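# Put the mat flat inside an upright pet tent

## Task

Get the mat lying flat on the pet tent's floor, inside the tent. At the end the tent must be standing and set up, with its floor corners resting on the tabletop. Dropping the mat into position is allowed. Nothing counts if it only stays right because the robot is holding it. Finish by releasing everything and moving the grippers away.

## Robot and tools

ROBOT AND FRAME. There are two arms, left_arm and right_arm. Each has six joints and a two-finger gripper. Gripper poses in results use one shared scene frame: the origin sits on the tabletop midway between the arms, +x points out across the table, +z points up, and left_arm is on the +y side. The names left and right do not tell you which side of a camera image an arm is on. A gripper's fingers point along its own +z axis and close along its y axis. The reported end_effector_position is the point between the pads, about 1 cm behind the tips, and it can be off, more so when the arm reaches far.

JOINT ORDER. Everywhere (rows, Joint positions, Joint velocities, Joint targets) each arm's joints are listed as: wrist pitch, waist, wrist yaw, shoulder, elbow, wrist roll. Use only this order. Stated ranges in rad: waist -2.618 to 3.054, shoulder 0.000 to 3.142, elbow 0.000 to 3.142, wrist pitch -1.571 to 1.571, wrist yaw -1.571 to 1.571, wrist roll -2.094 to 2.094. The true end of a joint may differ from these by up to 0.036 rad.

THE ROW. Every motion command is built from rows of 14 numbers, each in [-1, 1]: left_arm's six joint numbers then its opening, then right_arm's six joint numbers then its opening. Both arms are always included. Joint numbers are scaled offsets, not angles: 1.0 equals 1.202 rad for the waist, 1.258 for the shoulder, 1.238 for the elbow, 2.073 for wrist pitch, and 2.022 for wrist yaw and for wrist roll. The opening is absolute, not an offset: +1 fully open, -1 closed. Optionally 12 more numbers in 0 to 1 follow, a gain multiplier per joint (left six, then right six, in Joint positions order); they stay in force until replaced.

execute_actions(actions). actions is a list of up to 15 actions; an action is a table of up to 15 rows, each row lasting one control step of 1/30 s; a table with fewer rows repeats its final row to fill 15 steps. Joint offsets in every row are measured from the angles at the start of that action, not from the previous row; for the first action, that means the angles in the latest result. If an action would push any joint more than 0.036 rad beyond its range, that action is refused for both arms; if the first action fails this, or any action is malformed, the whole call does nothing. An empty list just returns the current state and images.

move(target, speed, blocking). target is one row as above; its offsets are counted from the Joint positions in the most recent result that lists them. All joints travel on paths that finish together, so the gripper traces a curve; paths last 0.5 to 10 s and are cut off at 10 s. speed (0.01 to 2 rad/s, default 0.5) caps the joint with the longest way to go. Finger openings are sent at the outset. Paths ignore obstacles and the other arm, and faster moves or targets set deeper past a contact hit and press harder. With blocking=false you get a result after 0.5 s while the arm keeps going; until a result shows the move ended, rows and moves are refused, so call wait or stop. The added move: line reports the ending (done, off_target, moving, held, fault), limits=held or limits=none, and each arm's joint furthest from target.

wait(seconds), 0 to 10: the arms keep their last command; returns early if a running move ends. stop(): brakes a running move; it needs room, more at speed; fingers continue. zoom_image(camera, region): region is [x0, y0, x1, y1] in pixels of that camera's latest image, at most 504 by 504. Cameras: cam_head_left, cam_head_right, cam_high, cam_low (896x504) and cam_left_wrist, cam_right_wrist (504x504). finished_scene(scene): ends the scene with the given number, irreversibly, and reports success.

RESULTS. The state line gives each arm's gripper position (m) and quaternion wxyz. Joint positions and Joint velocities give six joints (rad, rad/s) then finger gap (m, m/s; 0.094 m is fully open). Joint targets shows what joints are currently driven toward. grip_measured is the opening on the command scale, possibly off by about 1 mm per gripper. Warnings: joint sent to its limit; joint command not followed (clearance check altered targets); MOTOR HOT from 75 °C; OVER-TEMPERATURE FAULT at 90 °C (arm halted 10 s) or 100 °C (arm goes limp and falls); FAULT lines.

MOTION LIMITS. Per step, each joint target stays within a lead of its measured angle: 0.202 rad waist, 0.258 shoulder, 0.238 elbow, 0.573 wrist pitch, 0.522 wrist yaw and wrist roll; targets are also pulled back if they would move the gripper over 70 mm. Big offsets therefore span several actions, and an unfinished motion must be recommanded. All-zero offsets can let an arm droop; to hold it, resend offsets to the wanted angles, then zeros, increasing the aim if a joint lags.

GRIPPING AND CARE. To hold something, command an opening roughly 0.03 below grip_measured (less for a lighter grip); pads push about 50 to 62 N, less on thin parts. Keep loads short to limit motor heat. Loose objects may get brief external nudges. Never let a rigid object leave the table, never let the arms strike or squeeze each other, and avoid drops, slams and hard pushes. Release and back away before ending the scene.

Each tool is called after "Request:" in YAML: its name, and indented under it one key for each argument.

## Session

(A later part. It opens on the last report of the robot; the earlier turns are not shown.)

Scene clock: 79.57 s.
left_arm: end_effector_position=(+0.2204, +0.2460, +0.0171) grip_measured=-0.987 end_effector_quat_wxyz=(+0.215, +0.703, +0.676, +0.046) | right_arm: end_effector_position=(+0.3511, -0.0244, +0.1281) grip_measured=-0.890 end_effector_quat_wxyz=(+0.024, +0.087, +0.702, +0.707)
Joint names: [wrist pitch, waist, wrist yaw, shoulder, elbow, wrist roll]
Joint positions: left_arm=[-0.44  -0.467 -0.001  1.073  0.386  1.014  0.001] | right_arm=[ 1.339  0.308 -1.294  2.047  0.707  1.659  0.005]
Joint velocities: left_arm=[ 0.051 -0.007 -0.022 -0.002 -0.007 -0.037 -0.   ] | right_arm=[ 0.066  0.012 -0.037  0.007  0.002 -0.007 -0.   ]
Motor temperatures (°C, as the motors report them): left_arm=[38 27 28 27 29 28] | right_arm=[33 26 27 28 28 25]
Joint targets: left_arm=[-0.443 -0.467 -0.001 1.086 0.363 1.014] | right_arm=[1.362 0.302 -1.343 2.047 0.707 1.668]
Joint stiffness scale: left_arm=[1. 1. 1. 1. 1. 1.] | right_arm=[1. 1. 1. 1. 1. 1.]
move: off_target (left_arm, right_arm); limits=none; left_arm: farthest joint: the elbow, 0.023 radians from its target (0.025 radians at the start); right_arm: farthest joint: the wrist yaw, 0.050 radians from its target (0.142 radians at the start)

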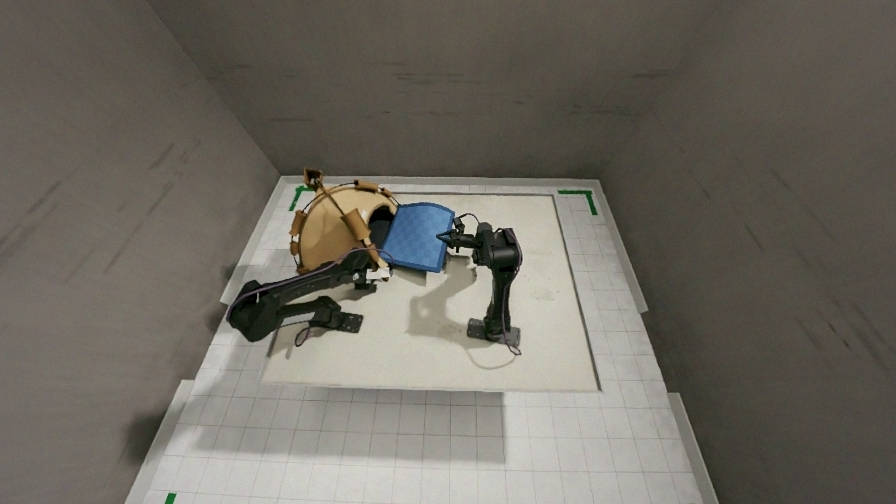

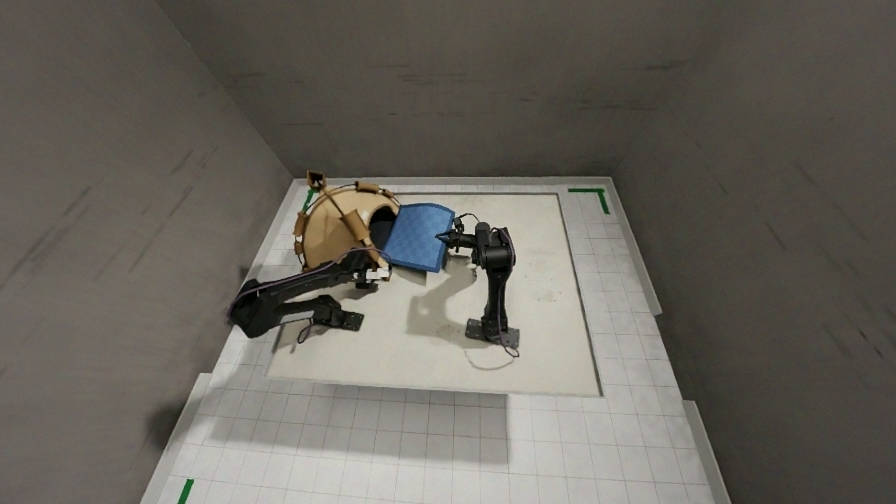

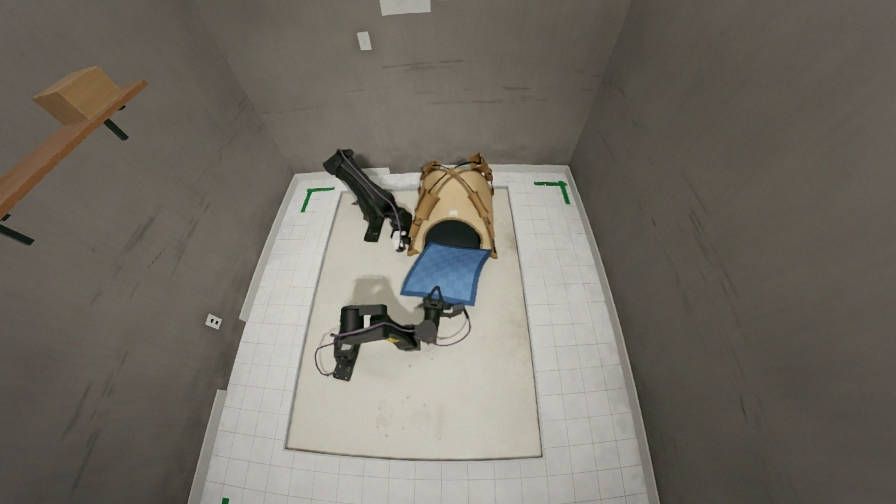

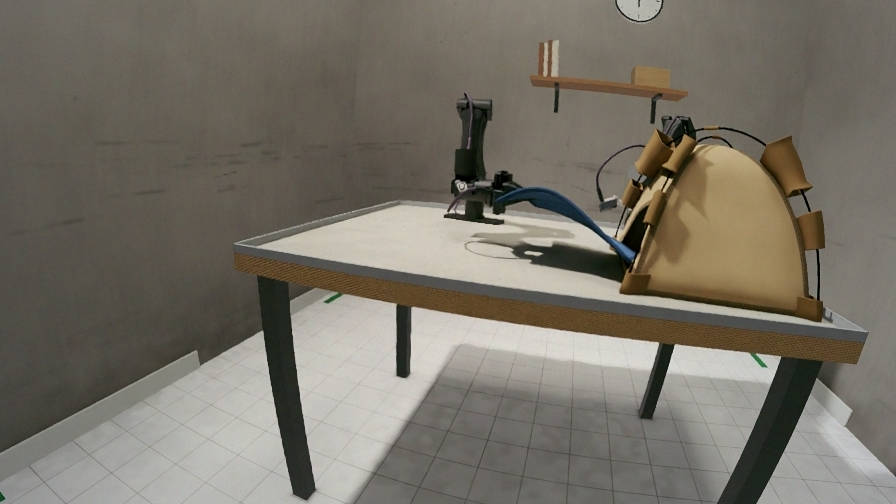

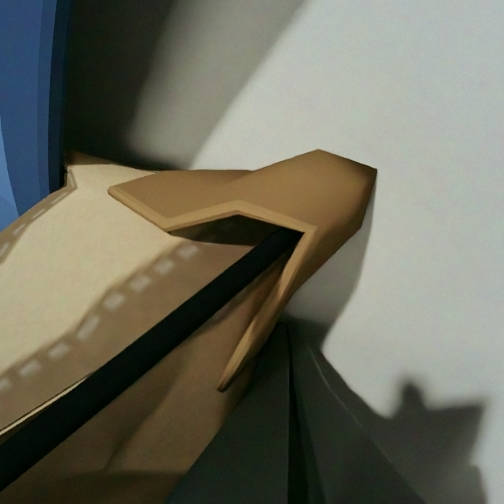

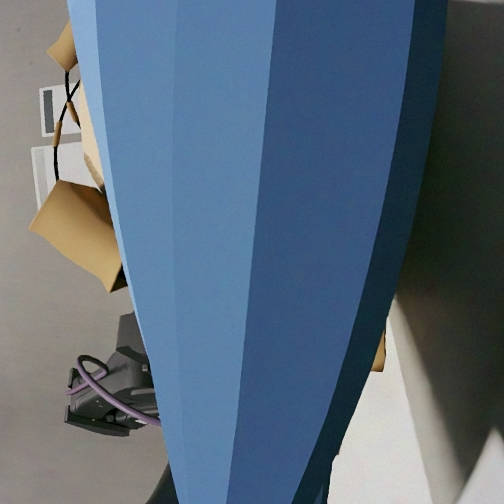

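Request:
move:
  target: [0,0,0,0.01,-0.02,0,-1,-0.05,-0.04,-0.06,0.04,-0.03,0.19,-0.95]
  speed: 0.2

Request:
zoom_image:
  camera: "cam_high"
  region: [380,180,540,320]

Scene clock: 82.70 s.
left_arm: end_effector_position=(+0.2205, +0.2460, +0.0171) grip_measured=-0.987 end_effector_quat_wxyz=(+0.215, +0.703, +0.676, +0.046) | right_arm: end_effector_position=(+0.3401, -0.0376, +0.0971) grip_measured=-0.890 end_effector_quat_wxyz=(-0.177, +0.265, +0.668, +0.672)
Joint names: [wrist pitch, waist, wrist yaw, shoulder, elbow, wrist roll]
Joint positions: left_arm=[-0.44  -0.467 -0.001  1.073  0.386  1.014  0.001] | right_arm=[ 1.237  0.266 -1.371  2.094  0.686  2.038  0.005]
Joint velocities: left_arm=[-0.081 -0.017 -0.037 -0.002 -0.017 -0.022  0.   ] | right_arm=[ 0.037  0.007 -0.007 -0.007 -0.007 -0.037 -0.001]
Motor temperatures (°C, as the motors report them): left_arm=[38 27 28 27 29 28] | right_arm=[33 26 27 28 28 25]
Joint targets: left_arm=[-0.440 -0.467 -0.001 1.086 0.361 1.014] | right_arm=[1.235 0.260 -1.415 2.097 0.669 2.043]
Joint stiffness scale: left_arm=[1. 1. 1. 1. 1. 1.] | right_arm=[1. 1. 1. 1. 1. 1.]
move: off_target (left_arm, right_arm); limits=none; left_arm: farthest joint: the elbow, 0.025 radians from its target (0.025 radians at the start); right_arm: farthest joint: the wrist yaw, 0.045 radians from its target (0.122 radians at the start)

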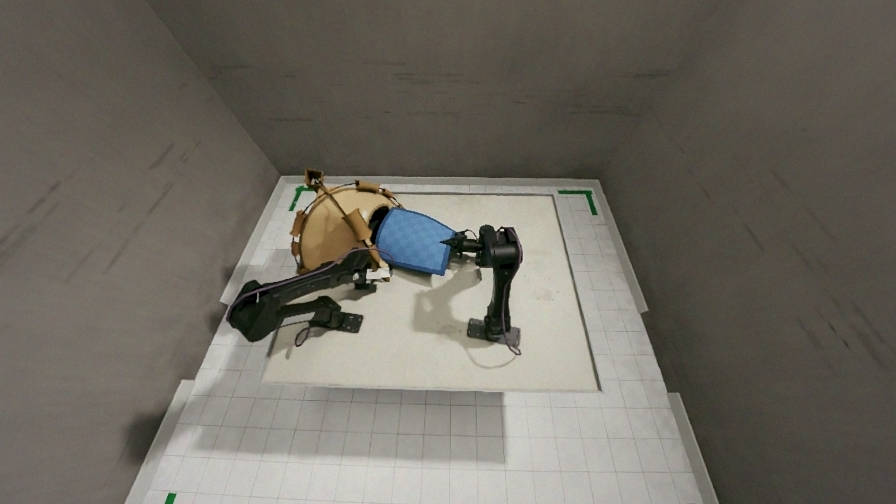

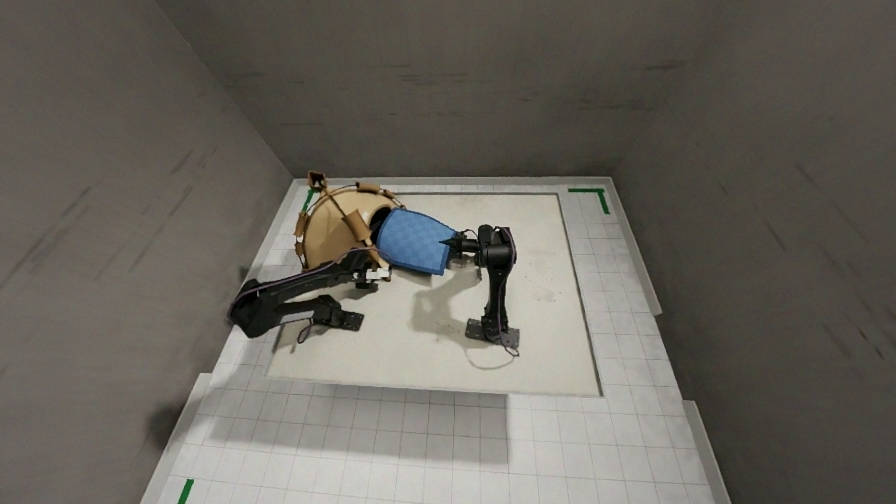

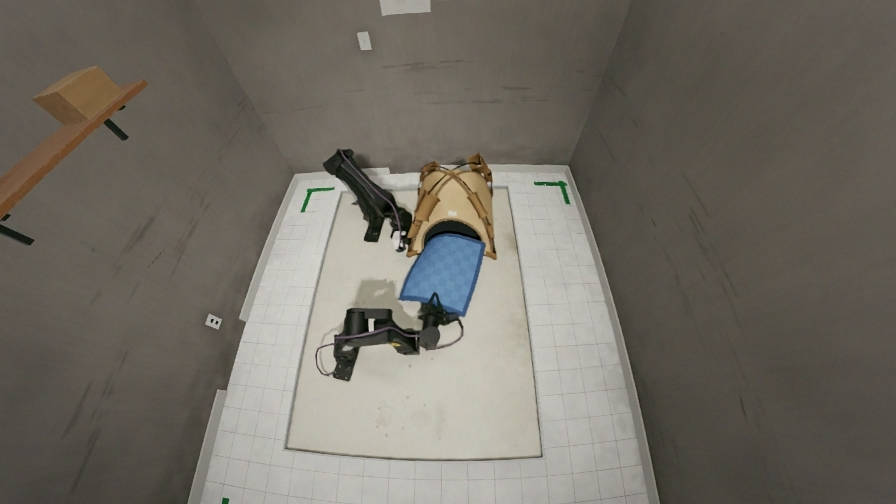

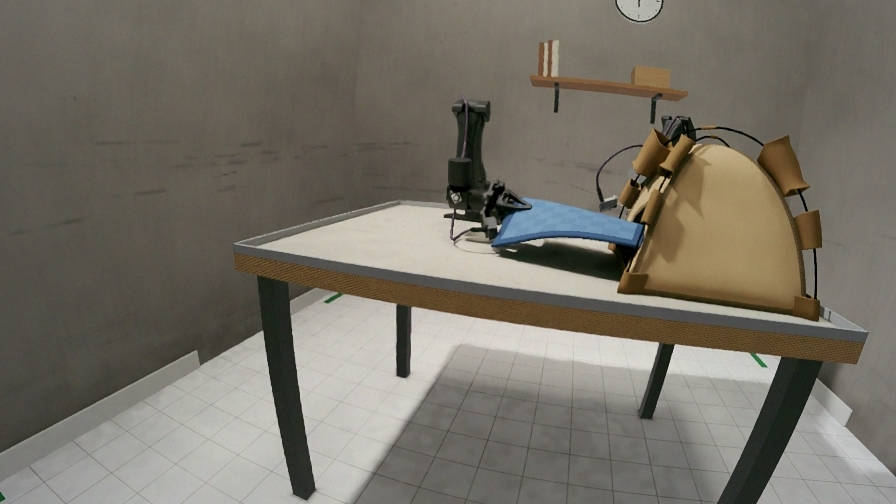

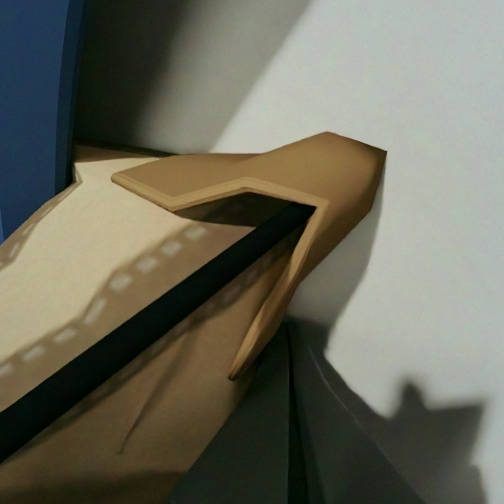

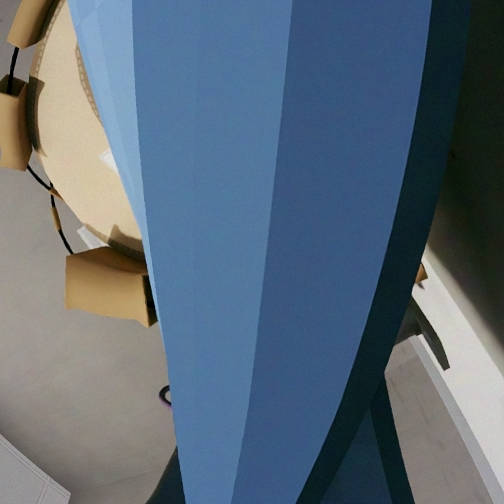

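Region (380, 180, 540, 320) of cam_high's 896x504 image, scaled by 3.150, with more detail than that image has; it fills the top 441 rows of this view, and the rest is white.

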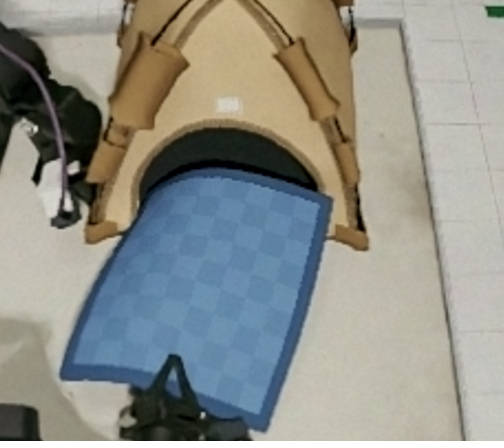

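Request:
move:
  target: [0,0,0,0.01,-0.02,0,-1,-0.12,-0.035,-0.08,-0.03,0.09,0,-0.95]
  speed: 0.15

Request:
zoom_image:
  camera: "cam_high"
  region: [380,180,540,320]

Scene clock: 85.63 s.
left_arm: end_effector_position=(+0.2205, +0.2460, +0.0171) grip_measured=-0.987 end_effector_quat_wxyz=(+0.215, +0.703, +0.676, +0.046) | right_arm: end_effector_position=(+0.3430, -0.0474, +0.0964) grip_measured=-0.890 end_effector_quat_wxyz=(-0.257, +0.291, +0.655, +0.648)
Joint names: [wrist pitch, waist, wrist yaw, shoulder, elbow, wrist roll]
Joint positions: left_arm=[-0.44  -0.467 -0.001  1.073  0.386  1.014  0.001] | right_arm=[ 0.995  0.23  -1.485  2.094  0.769  2.038  0.005]
Joint velocities: left_arm=[ 0.037  0.007 -0.022 -0.002 -0.022  0.022 -0.   ] | right_arm=[ 0.066 -0.007  0.051  0.002 -0.017  0.051 -0.001]
Motor temperatures (°C, as the motors report them): left_arm=[38 27 28 27 29 28] | right_arm=[33 26 27 29 28 25]
Joint targets: left_arm=[-0.440 -0.467 -0.001 1.086 0.361 1.014] | right_arm=[0.988 0.224 -1.533 2.057 0.797 2.038]
Joint stiffness scale: left_arm=[1. 1. 1. 1. 1. 1.] | right_arm=[1. 1. 1. 1. 1. 1.]
move: off_target (left_arm, right_arm); limits=none; left_arm: farthest joint: the elbow, 0.025 radians from its target (0.025 radians at the start); right_arm: farthest joint: the wrist yaw, 0.048 radians from its target (0.162 radians at the start)

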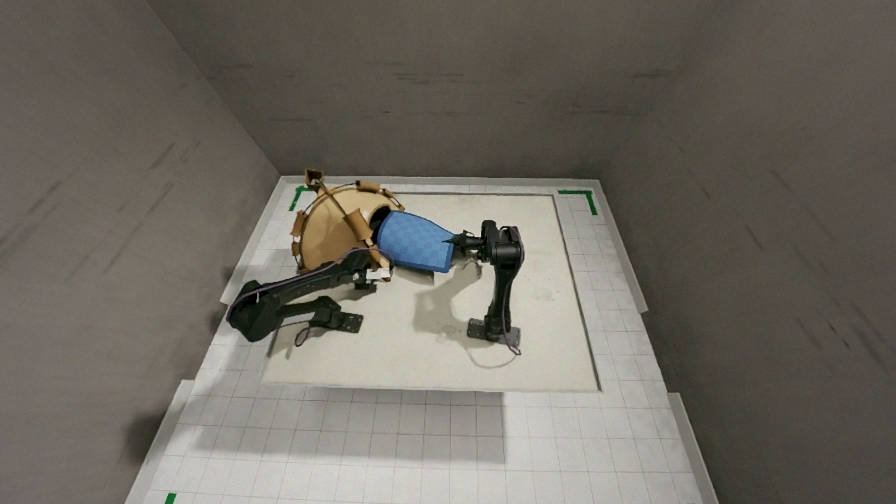

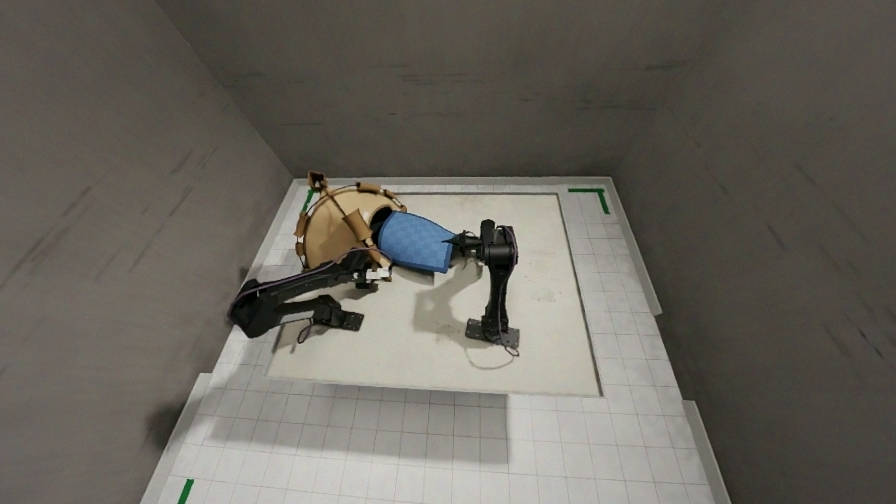

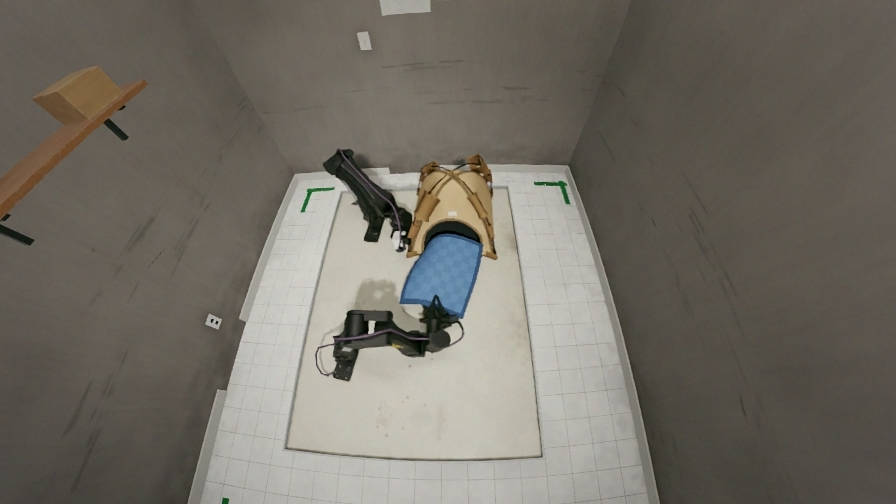

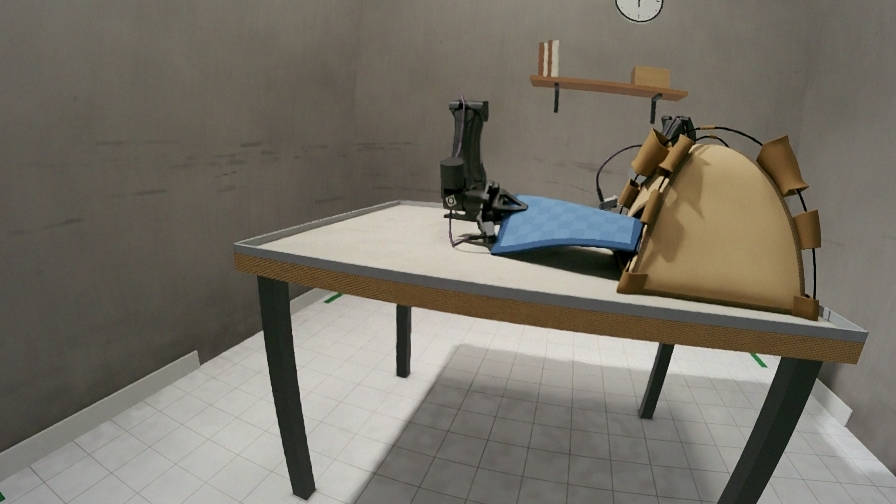

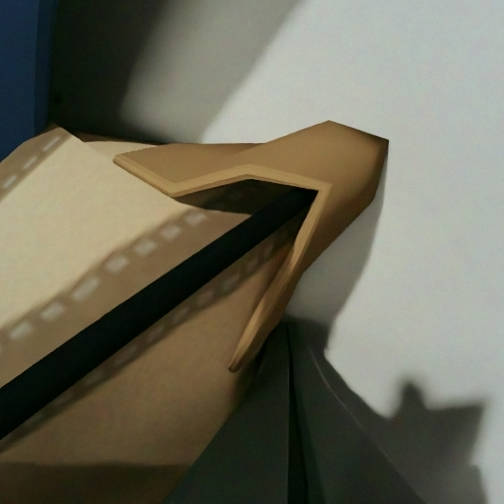

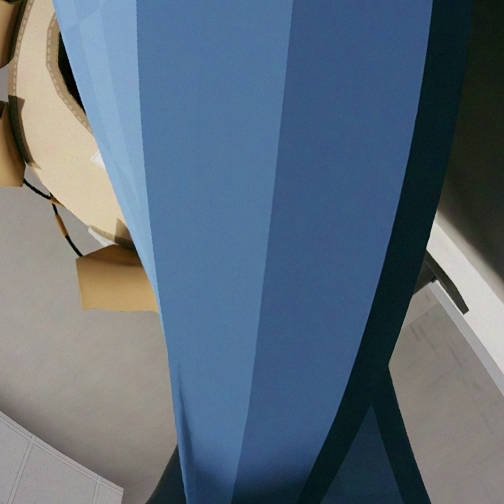

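Region (380, 180, 540, 320) of cam_high's 896x504 image, scaled by 3.150, with more detail than that image has; it fills the top 441 rows of this view, and the rest is white.

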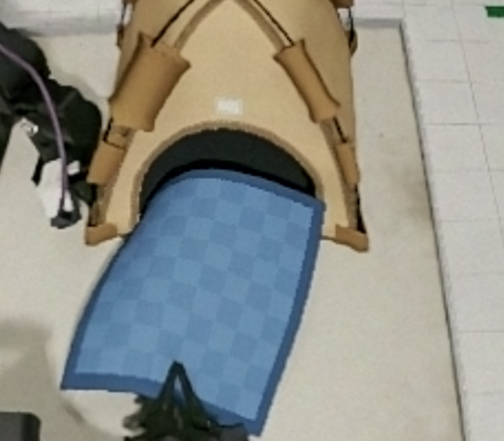

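Request:
move:
  target: [0,0,0,0.01,-0.02,0,-1,-0.1,0,-0.04,-0.12,-0.02,0,-0.95]
  speed: 0.15

Request:
zoom_image:
  camera: "cam_high"
  region: [380,180,540,320]

Scene clock: 88.03 s.
left_arm: end_effector_position=(+0.2206, +0.2459, +0.0172) grip_measured=-0.987 end_effector_quat_wxyz=(+0.215, +0.703, +0.676, +0.046) | right_arm: end_effector_position=(+0.3306, -0.0475, +0.1196) grip_measured=-0.890 end_effector_quat_wxyz=(-0.297, +0.310, +0.645, +0.633)
Joint names: [wrist pitch, waist, wrist yaw, shoulder, elbow, wrist roll]
Joint positions: left_arm=[-0.44  -0.467 -0.001  1.073  0.386  1.014  0.001] | right_arm=[ 0.797  0.23  -1.514  1.975  0.758  2.038  0.005]
Joint velocities: left_arm=[-0.007 -0.002  0.051 -0.007 -0.007 -0.037  0.   ] | right_arm=[-0.007 -0.002 -0.051 -0.007 -0.017  0.037 -0.001]
Motor temperatures (°C, as the motors report them): left_arm=[38 27 28 27 29 28] | right_arm=[33 26 28 29 28 25]
Joint targets: left_arm=[-0.440 -0.467 -0.001 1.086 0.361 1.014] | right_arm=[0.788 0.230 -1.565 1.944 0.744 2.038]
Joint stiffness scale: left_arm=[1. 1. 1. 1. 1. 1.] | right_arm=[1. 1. 1. 1. 1. 1.]
move: off_target (left_arm, right_arm); limits=none; left_arm: farthest joint: the elbow, 0.025 radians from its target (0.025 radians at the start); right_arm: farthest joint: the wrist yaw, 0.051 radians from its target (0.081 radians at the start)

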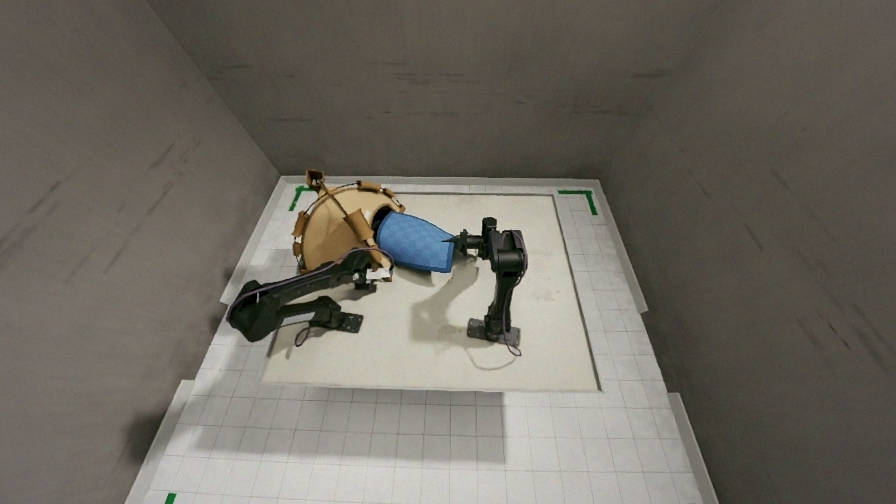

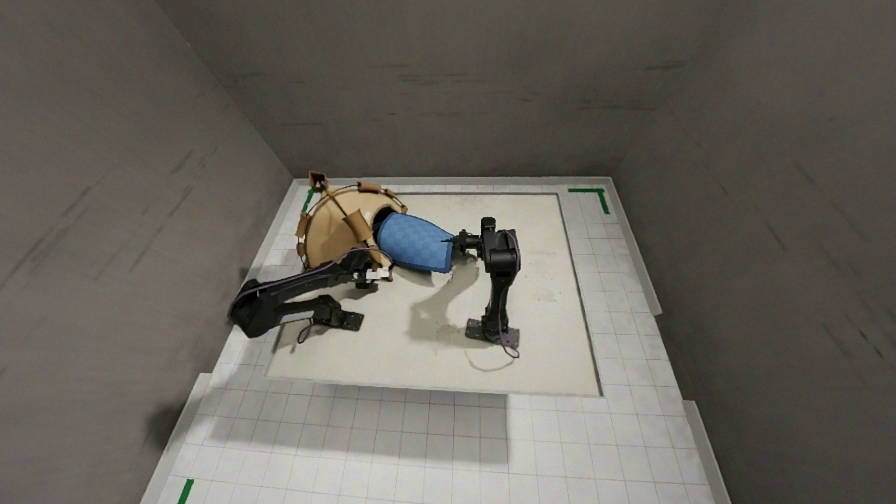

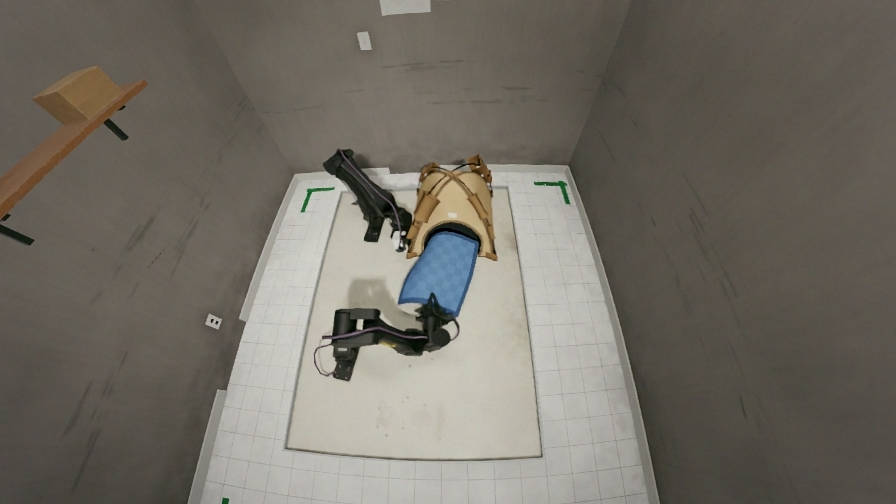

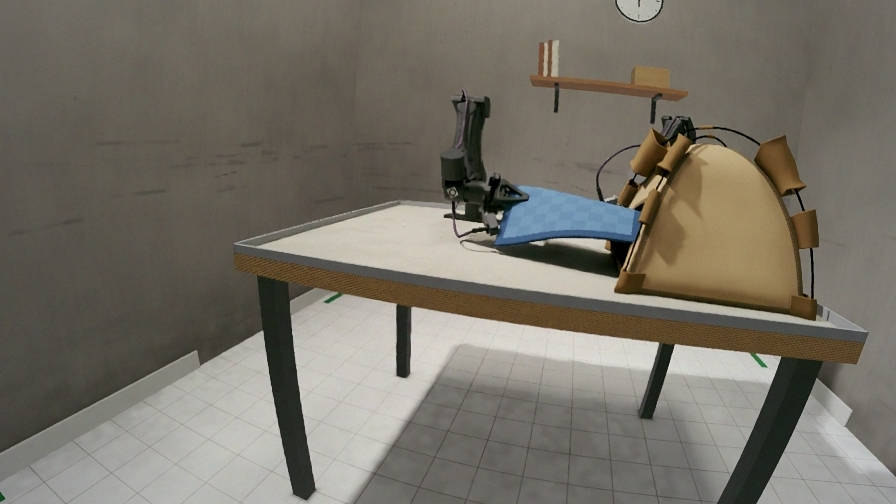

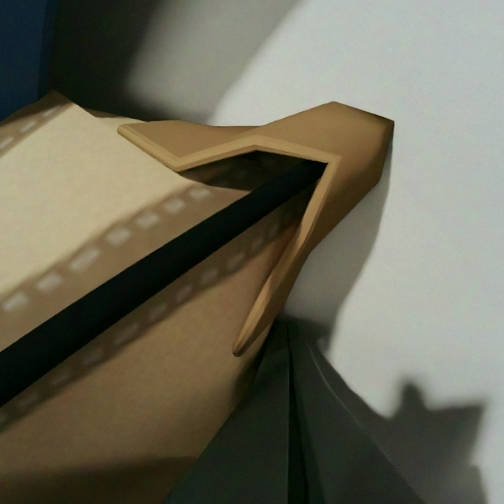

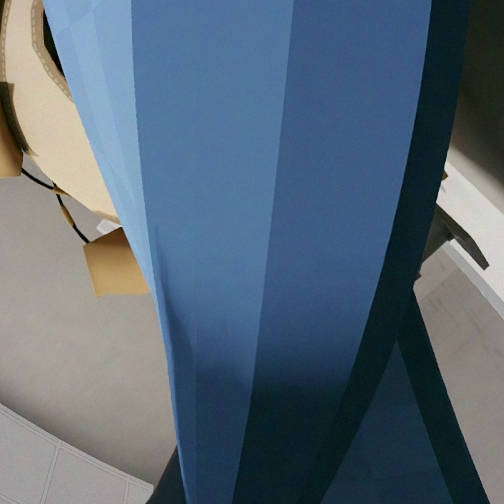

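Region (380, 180, 540, 320) of cam_high's 896x504 image, scaled by 3.150, with more detail than that image has; it fills the top 441 rows of this view, and the rest is white.

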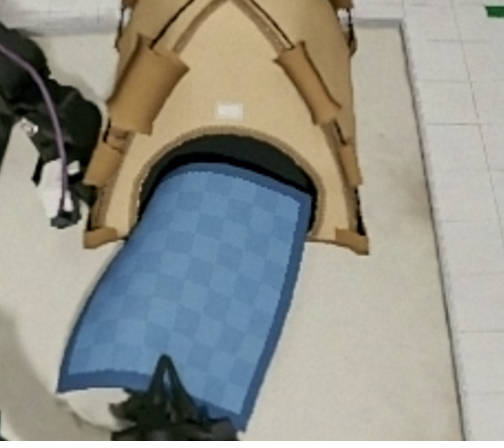

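Request:
move:
  target: [0,0,0,0.01,-0.02,0,-1,-0.03,0.155,0.05,0.02,0.08,0,-0.95]
  speed: 0.12

Request:
zoom_image:
  camera: "cam_high"
  region: [380,180,540,320]

Scene clock: 90.43 s.
left_arm: end_effector_position=(+0.2206, +0.2459, +0.0172) grip_measured=-0.987 end_effector_quat_wxyz=(+0.215, +0.703, +0.676, +0.046) | right_arm: end_effector_position=(+0.3276, +0.0114, +0.1154) grip_measured=-0.890 end_effector_quat_wxyz=(-0.306, +0.297, +0.670, +0.608)
Joint names: [wrist pitch, waist, wrist yaw, shoulder, elbow, wrist roll]
Joint positions: left_arm=[-0.44  -0.467 -0.001  1.073  0.386  1.014  0.001] | right_arm=[ 0.745  0.403 -1.389  1.996  0.829  2.038  0.005]
Joint velocities: left_arm=[-0.051 -0.012  0.007  0.002  0.007  0.037 -0.001] | right_arm=[ 0.022 -0.012  0.007 -0.007  0.002 -0.051 -0.001]
Motor temperatures (°C, as the motors report them): left_arm=[38 27 28 27 29 28] | right_arm=[33 26 28 29 28 25]
Joint targets: left_arm=[-0.440 -0.467 -0.001 1.086 0.361 1.014] | right_arm=[0.735 0.416 -1.413 2.000 0.858 2.038]
Joint stiffness scale: left_arm=[1. 1. 1. 1. 1. 1.] | right_arm=[1. 1. 1. 1. 1. 1.]
move: off_target (left_arm, right_arm); limits=none; left_arm: farthest joint: the elbow, 0.025 radians from its target (0.025 radians at the start); right_arm: farthest joint: the elbow, 0.028 radians from its target (0.099 radians at the start)

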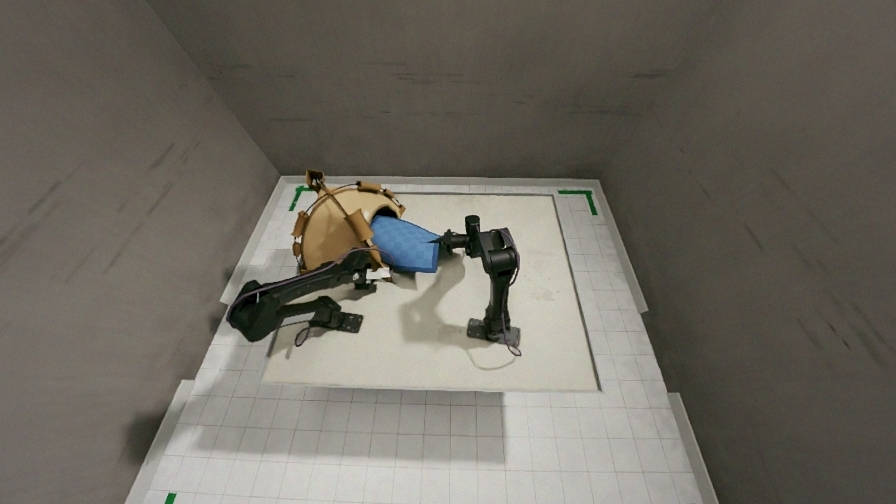

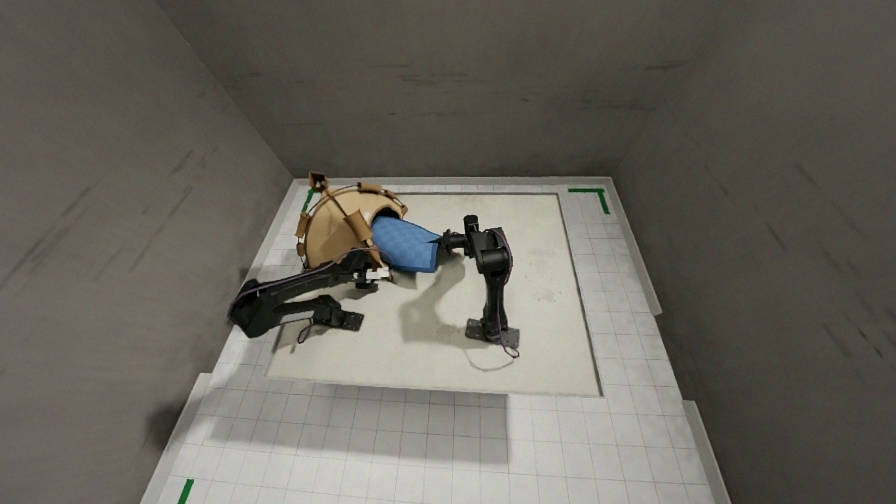

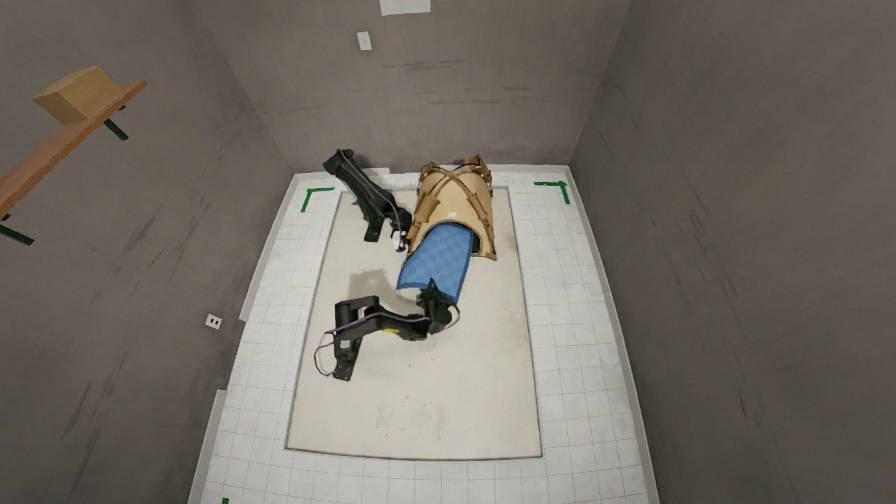

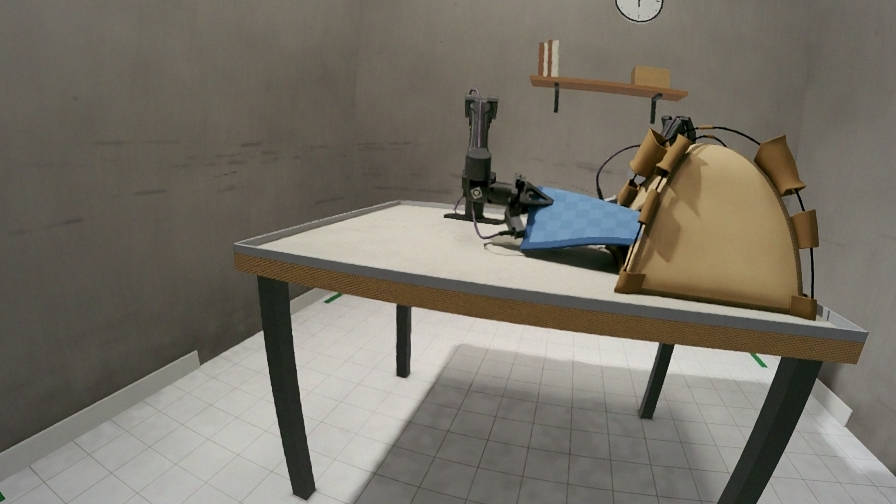

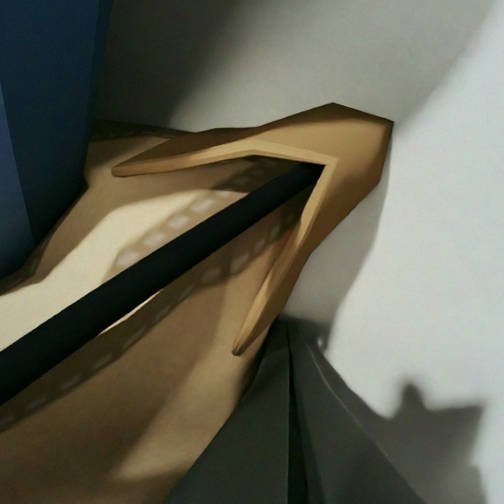

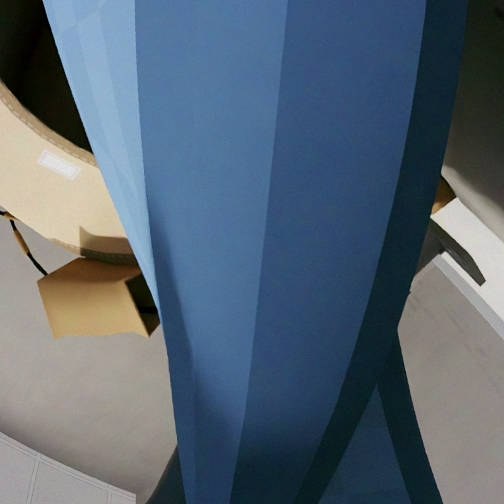

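Region (380, 180, 540, 320) of cam_high's 896x504 image, scaled by 3.150, with more detail than that image has; it fills the top 441 rows of this view, and the rest is white.

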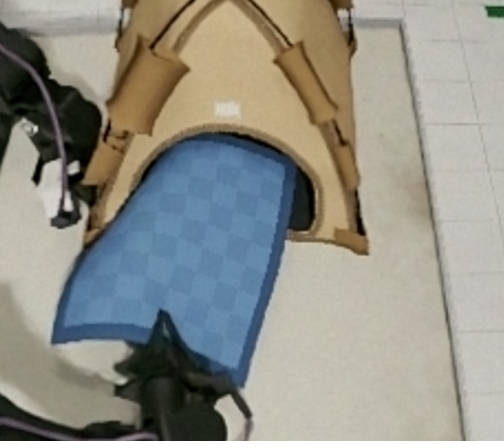

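Request:
move:
  target: [0,0,0,0.01,-0.02,0,-1,0.251,0.125,0.096,0.265,0.242,-0.143,-0.95]
  speed: 0.25

Request:
zoom_image:
  camera: "cam_high"
  region: [380,180,540,320]

Scene clock: 93.67 s.
left_arm: end_effector_position=(+0.2206, +0.2459, +0.0172) grip_measured=-0.987 end_effector_quat_wxyz=(+0.215, +0.703, +0.676, +0.046) | right_arm: end_effector_position=(+0.3914, +0.0784, +0.0999) grip_measured=-0.890 end_effector_quat_wxyz=(-0.055, +0.080, +0.702, +0.706)
Joint names: [wrist pitch, waist, wrist yaw, shoulder, elbow, wrist roll]
Joint positions: left_arm=[-0.44  -0.467 -0.001  1.073  0.386  1.014  0.001] | right_arm=[ 1.238  0.536 -1.188  2.33   1.098  1.769  0.005]
Joint velocities: left_arm=[-0.007  0.007 -0.007 -0.007 -0.002  0.007 -0.   ] | right_arm=[ 0.022 -0.012 -0.022  0.002 -0.012 -0.022  0.001]
Motor temperatures (°C, as the motors report them): left_arm=[38 27 28 27 29 28] | right_arm=[33 26 28 29 28 25]
Joint targets: left_arm=[-0.440 -0.467 -0.001 1.086 0.361 1.014] | right_arm=[1.266 0.553 -1.195 2.329 1.129 1.749]
Joint stiffness scale: left_arm=[1. 1. 1. 1. 1. 1.] | right_arm=[1. 1. 1. 1. 1. 1.]
move: off_target (left_arm, right_arm); limits=none; left_arm: farthest joint: the elbow, 0.025 radians from its target (0.025 radians at the start); right_arm: farthest joint: the elbow, 0.031 radians from its target (0.300 radians at the start)

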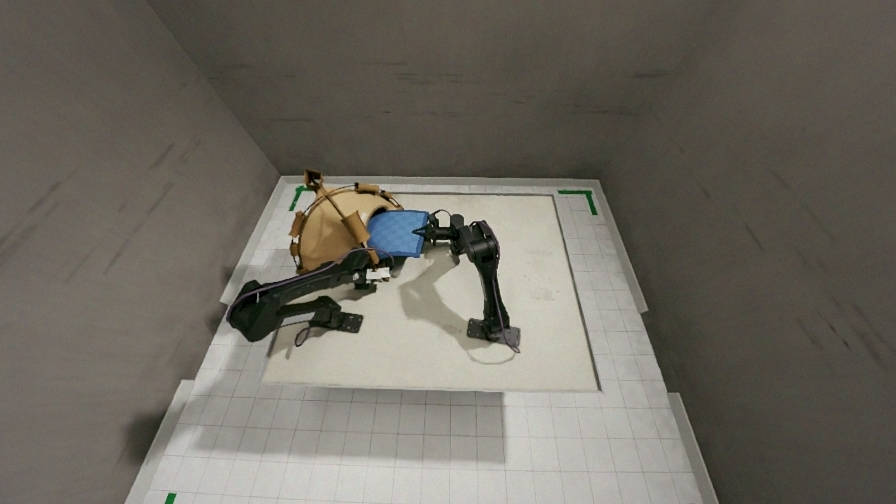

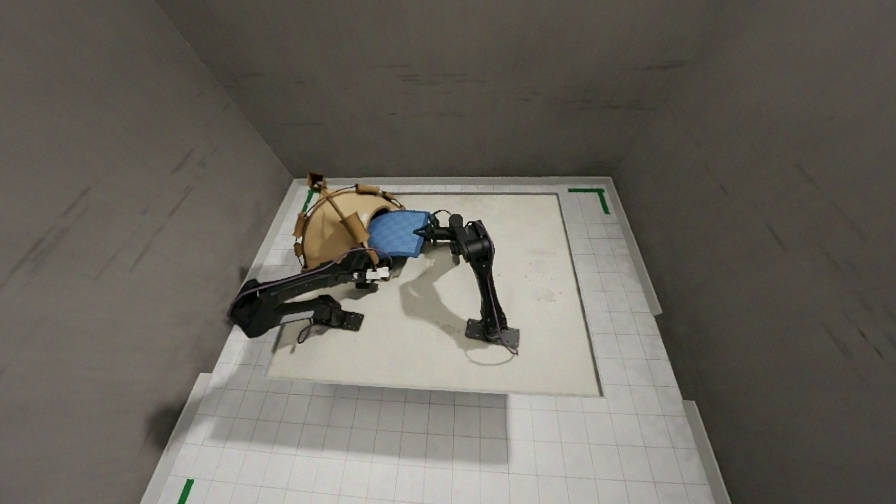

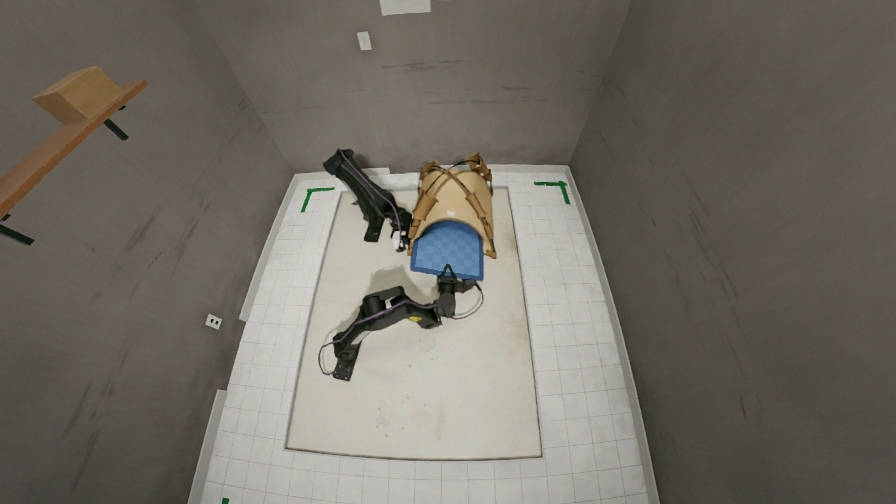

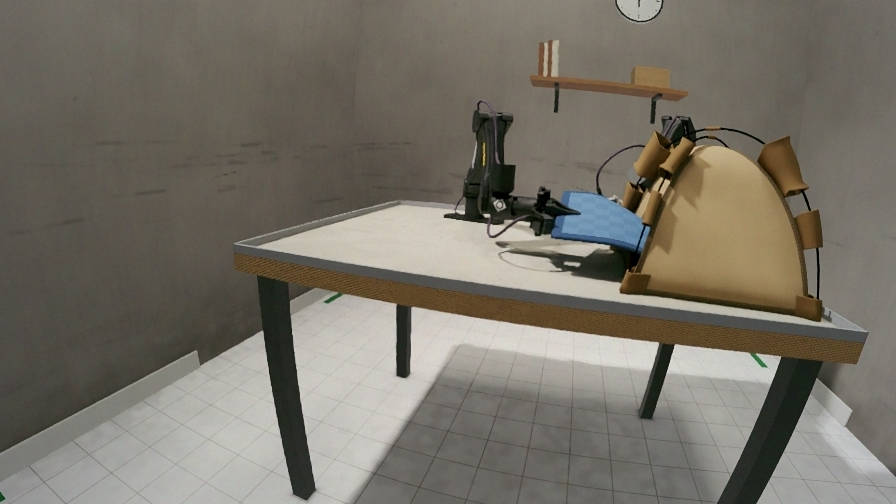

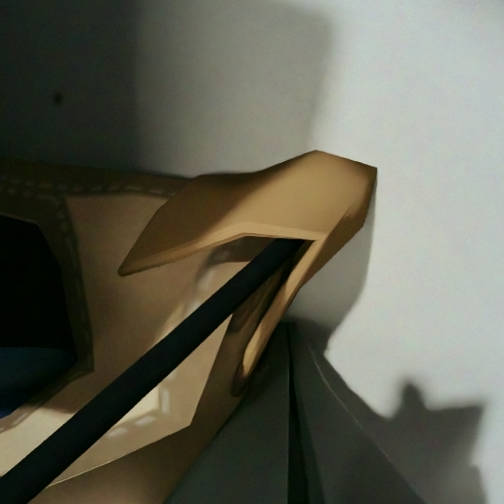

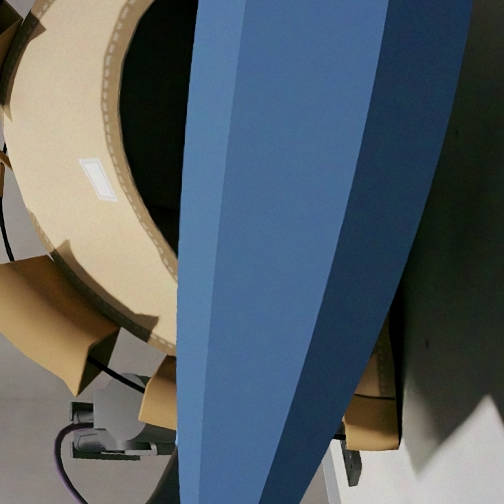

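Region (380, 180, 540, 320) of cam_high's 896x504 image, scaled by 3.150, with more detail than that image has; it fills the top 441 rows of this view, and the rest is white.

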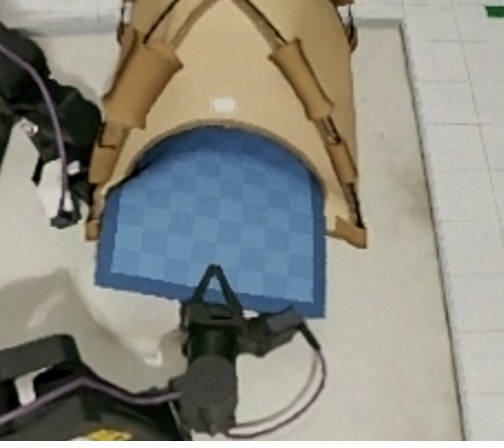

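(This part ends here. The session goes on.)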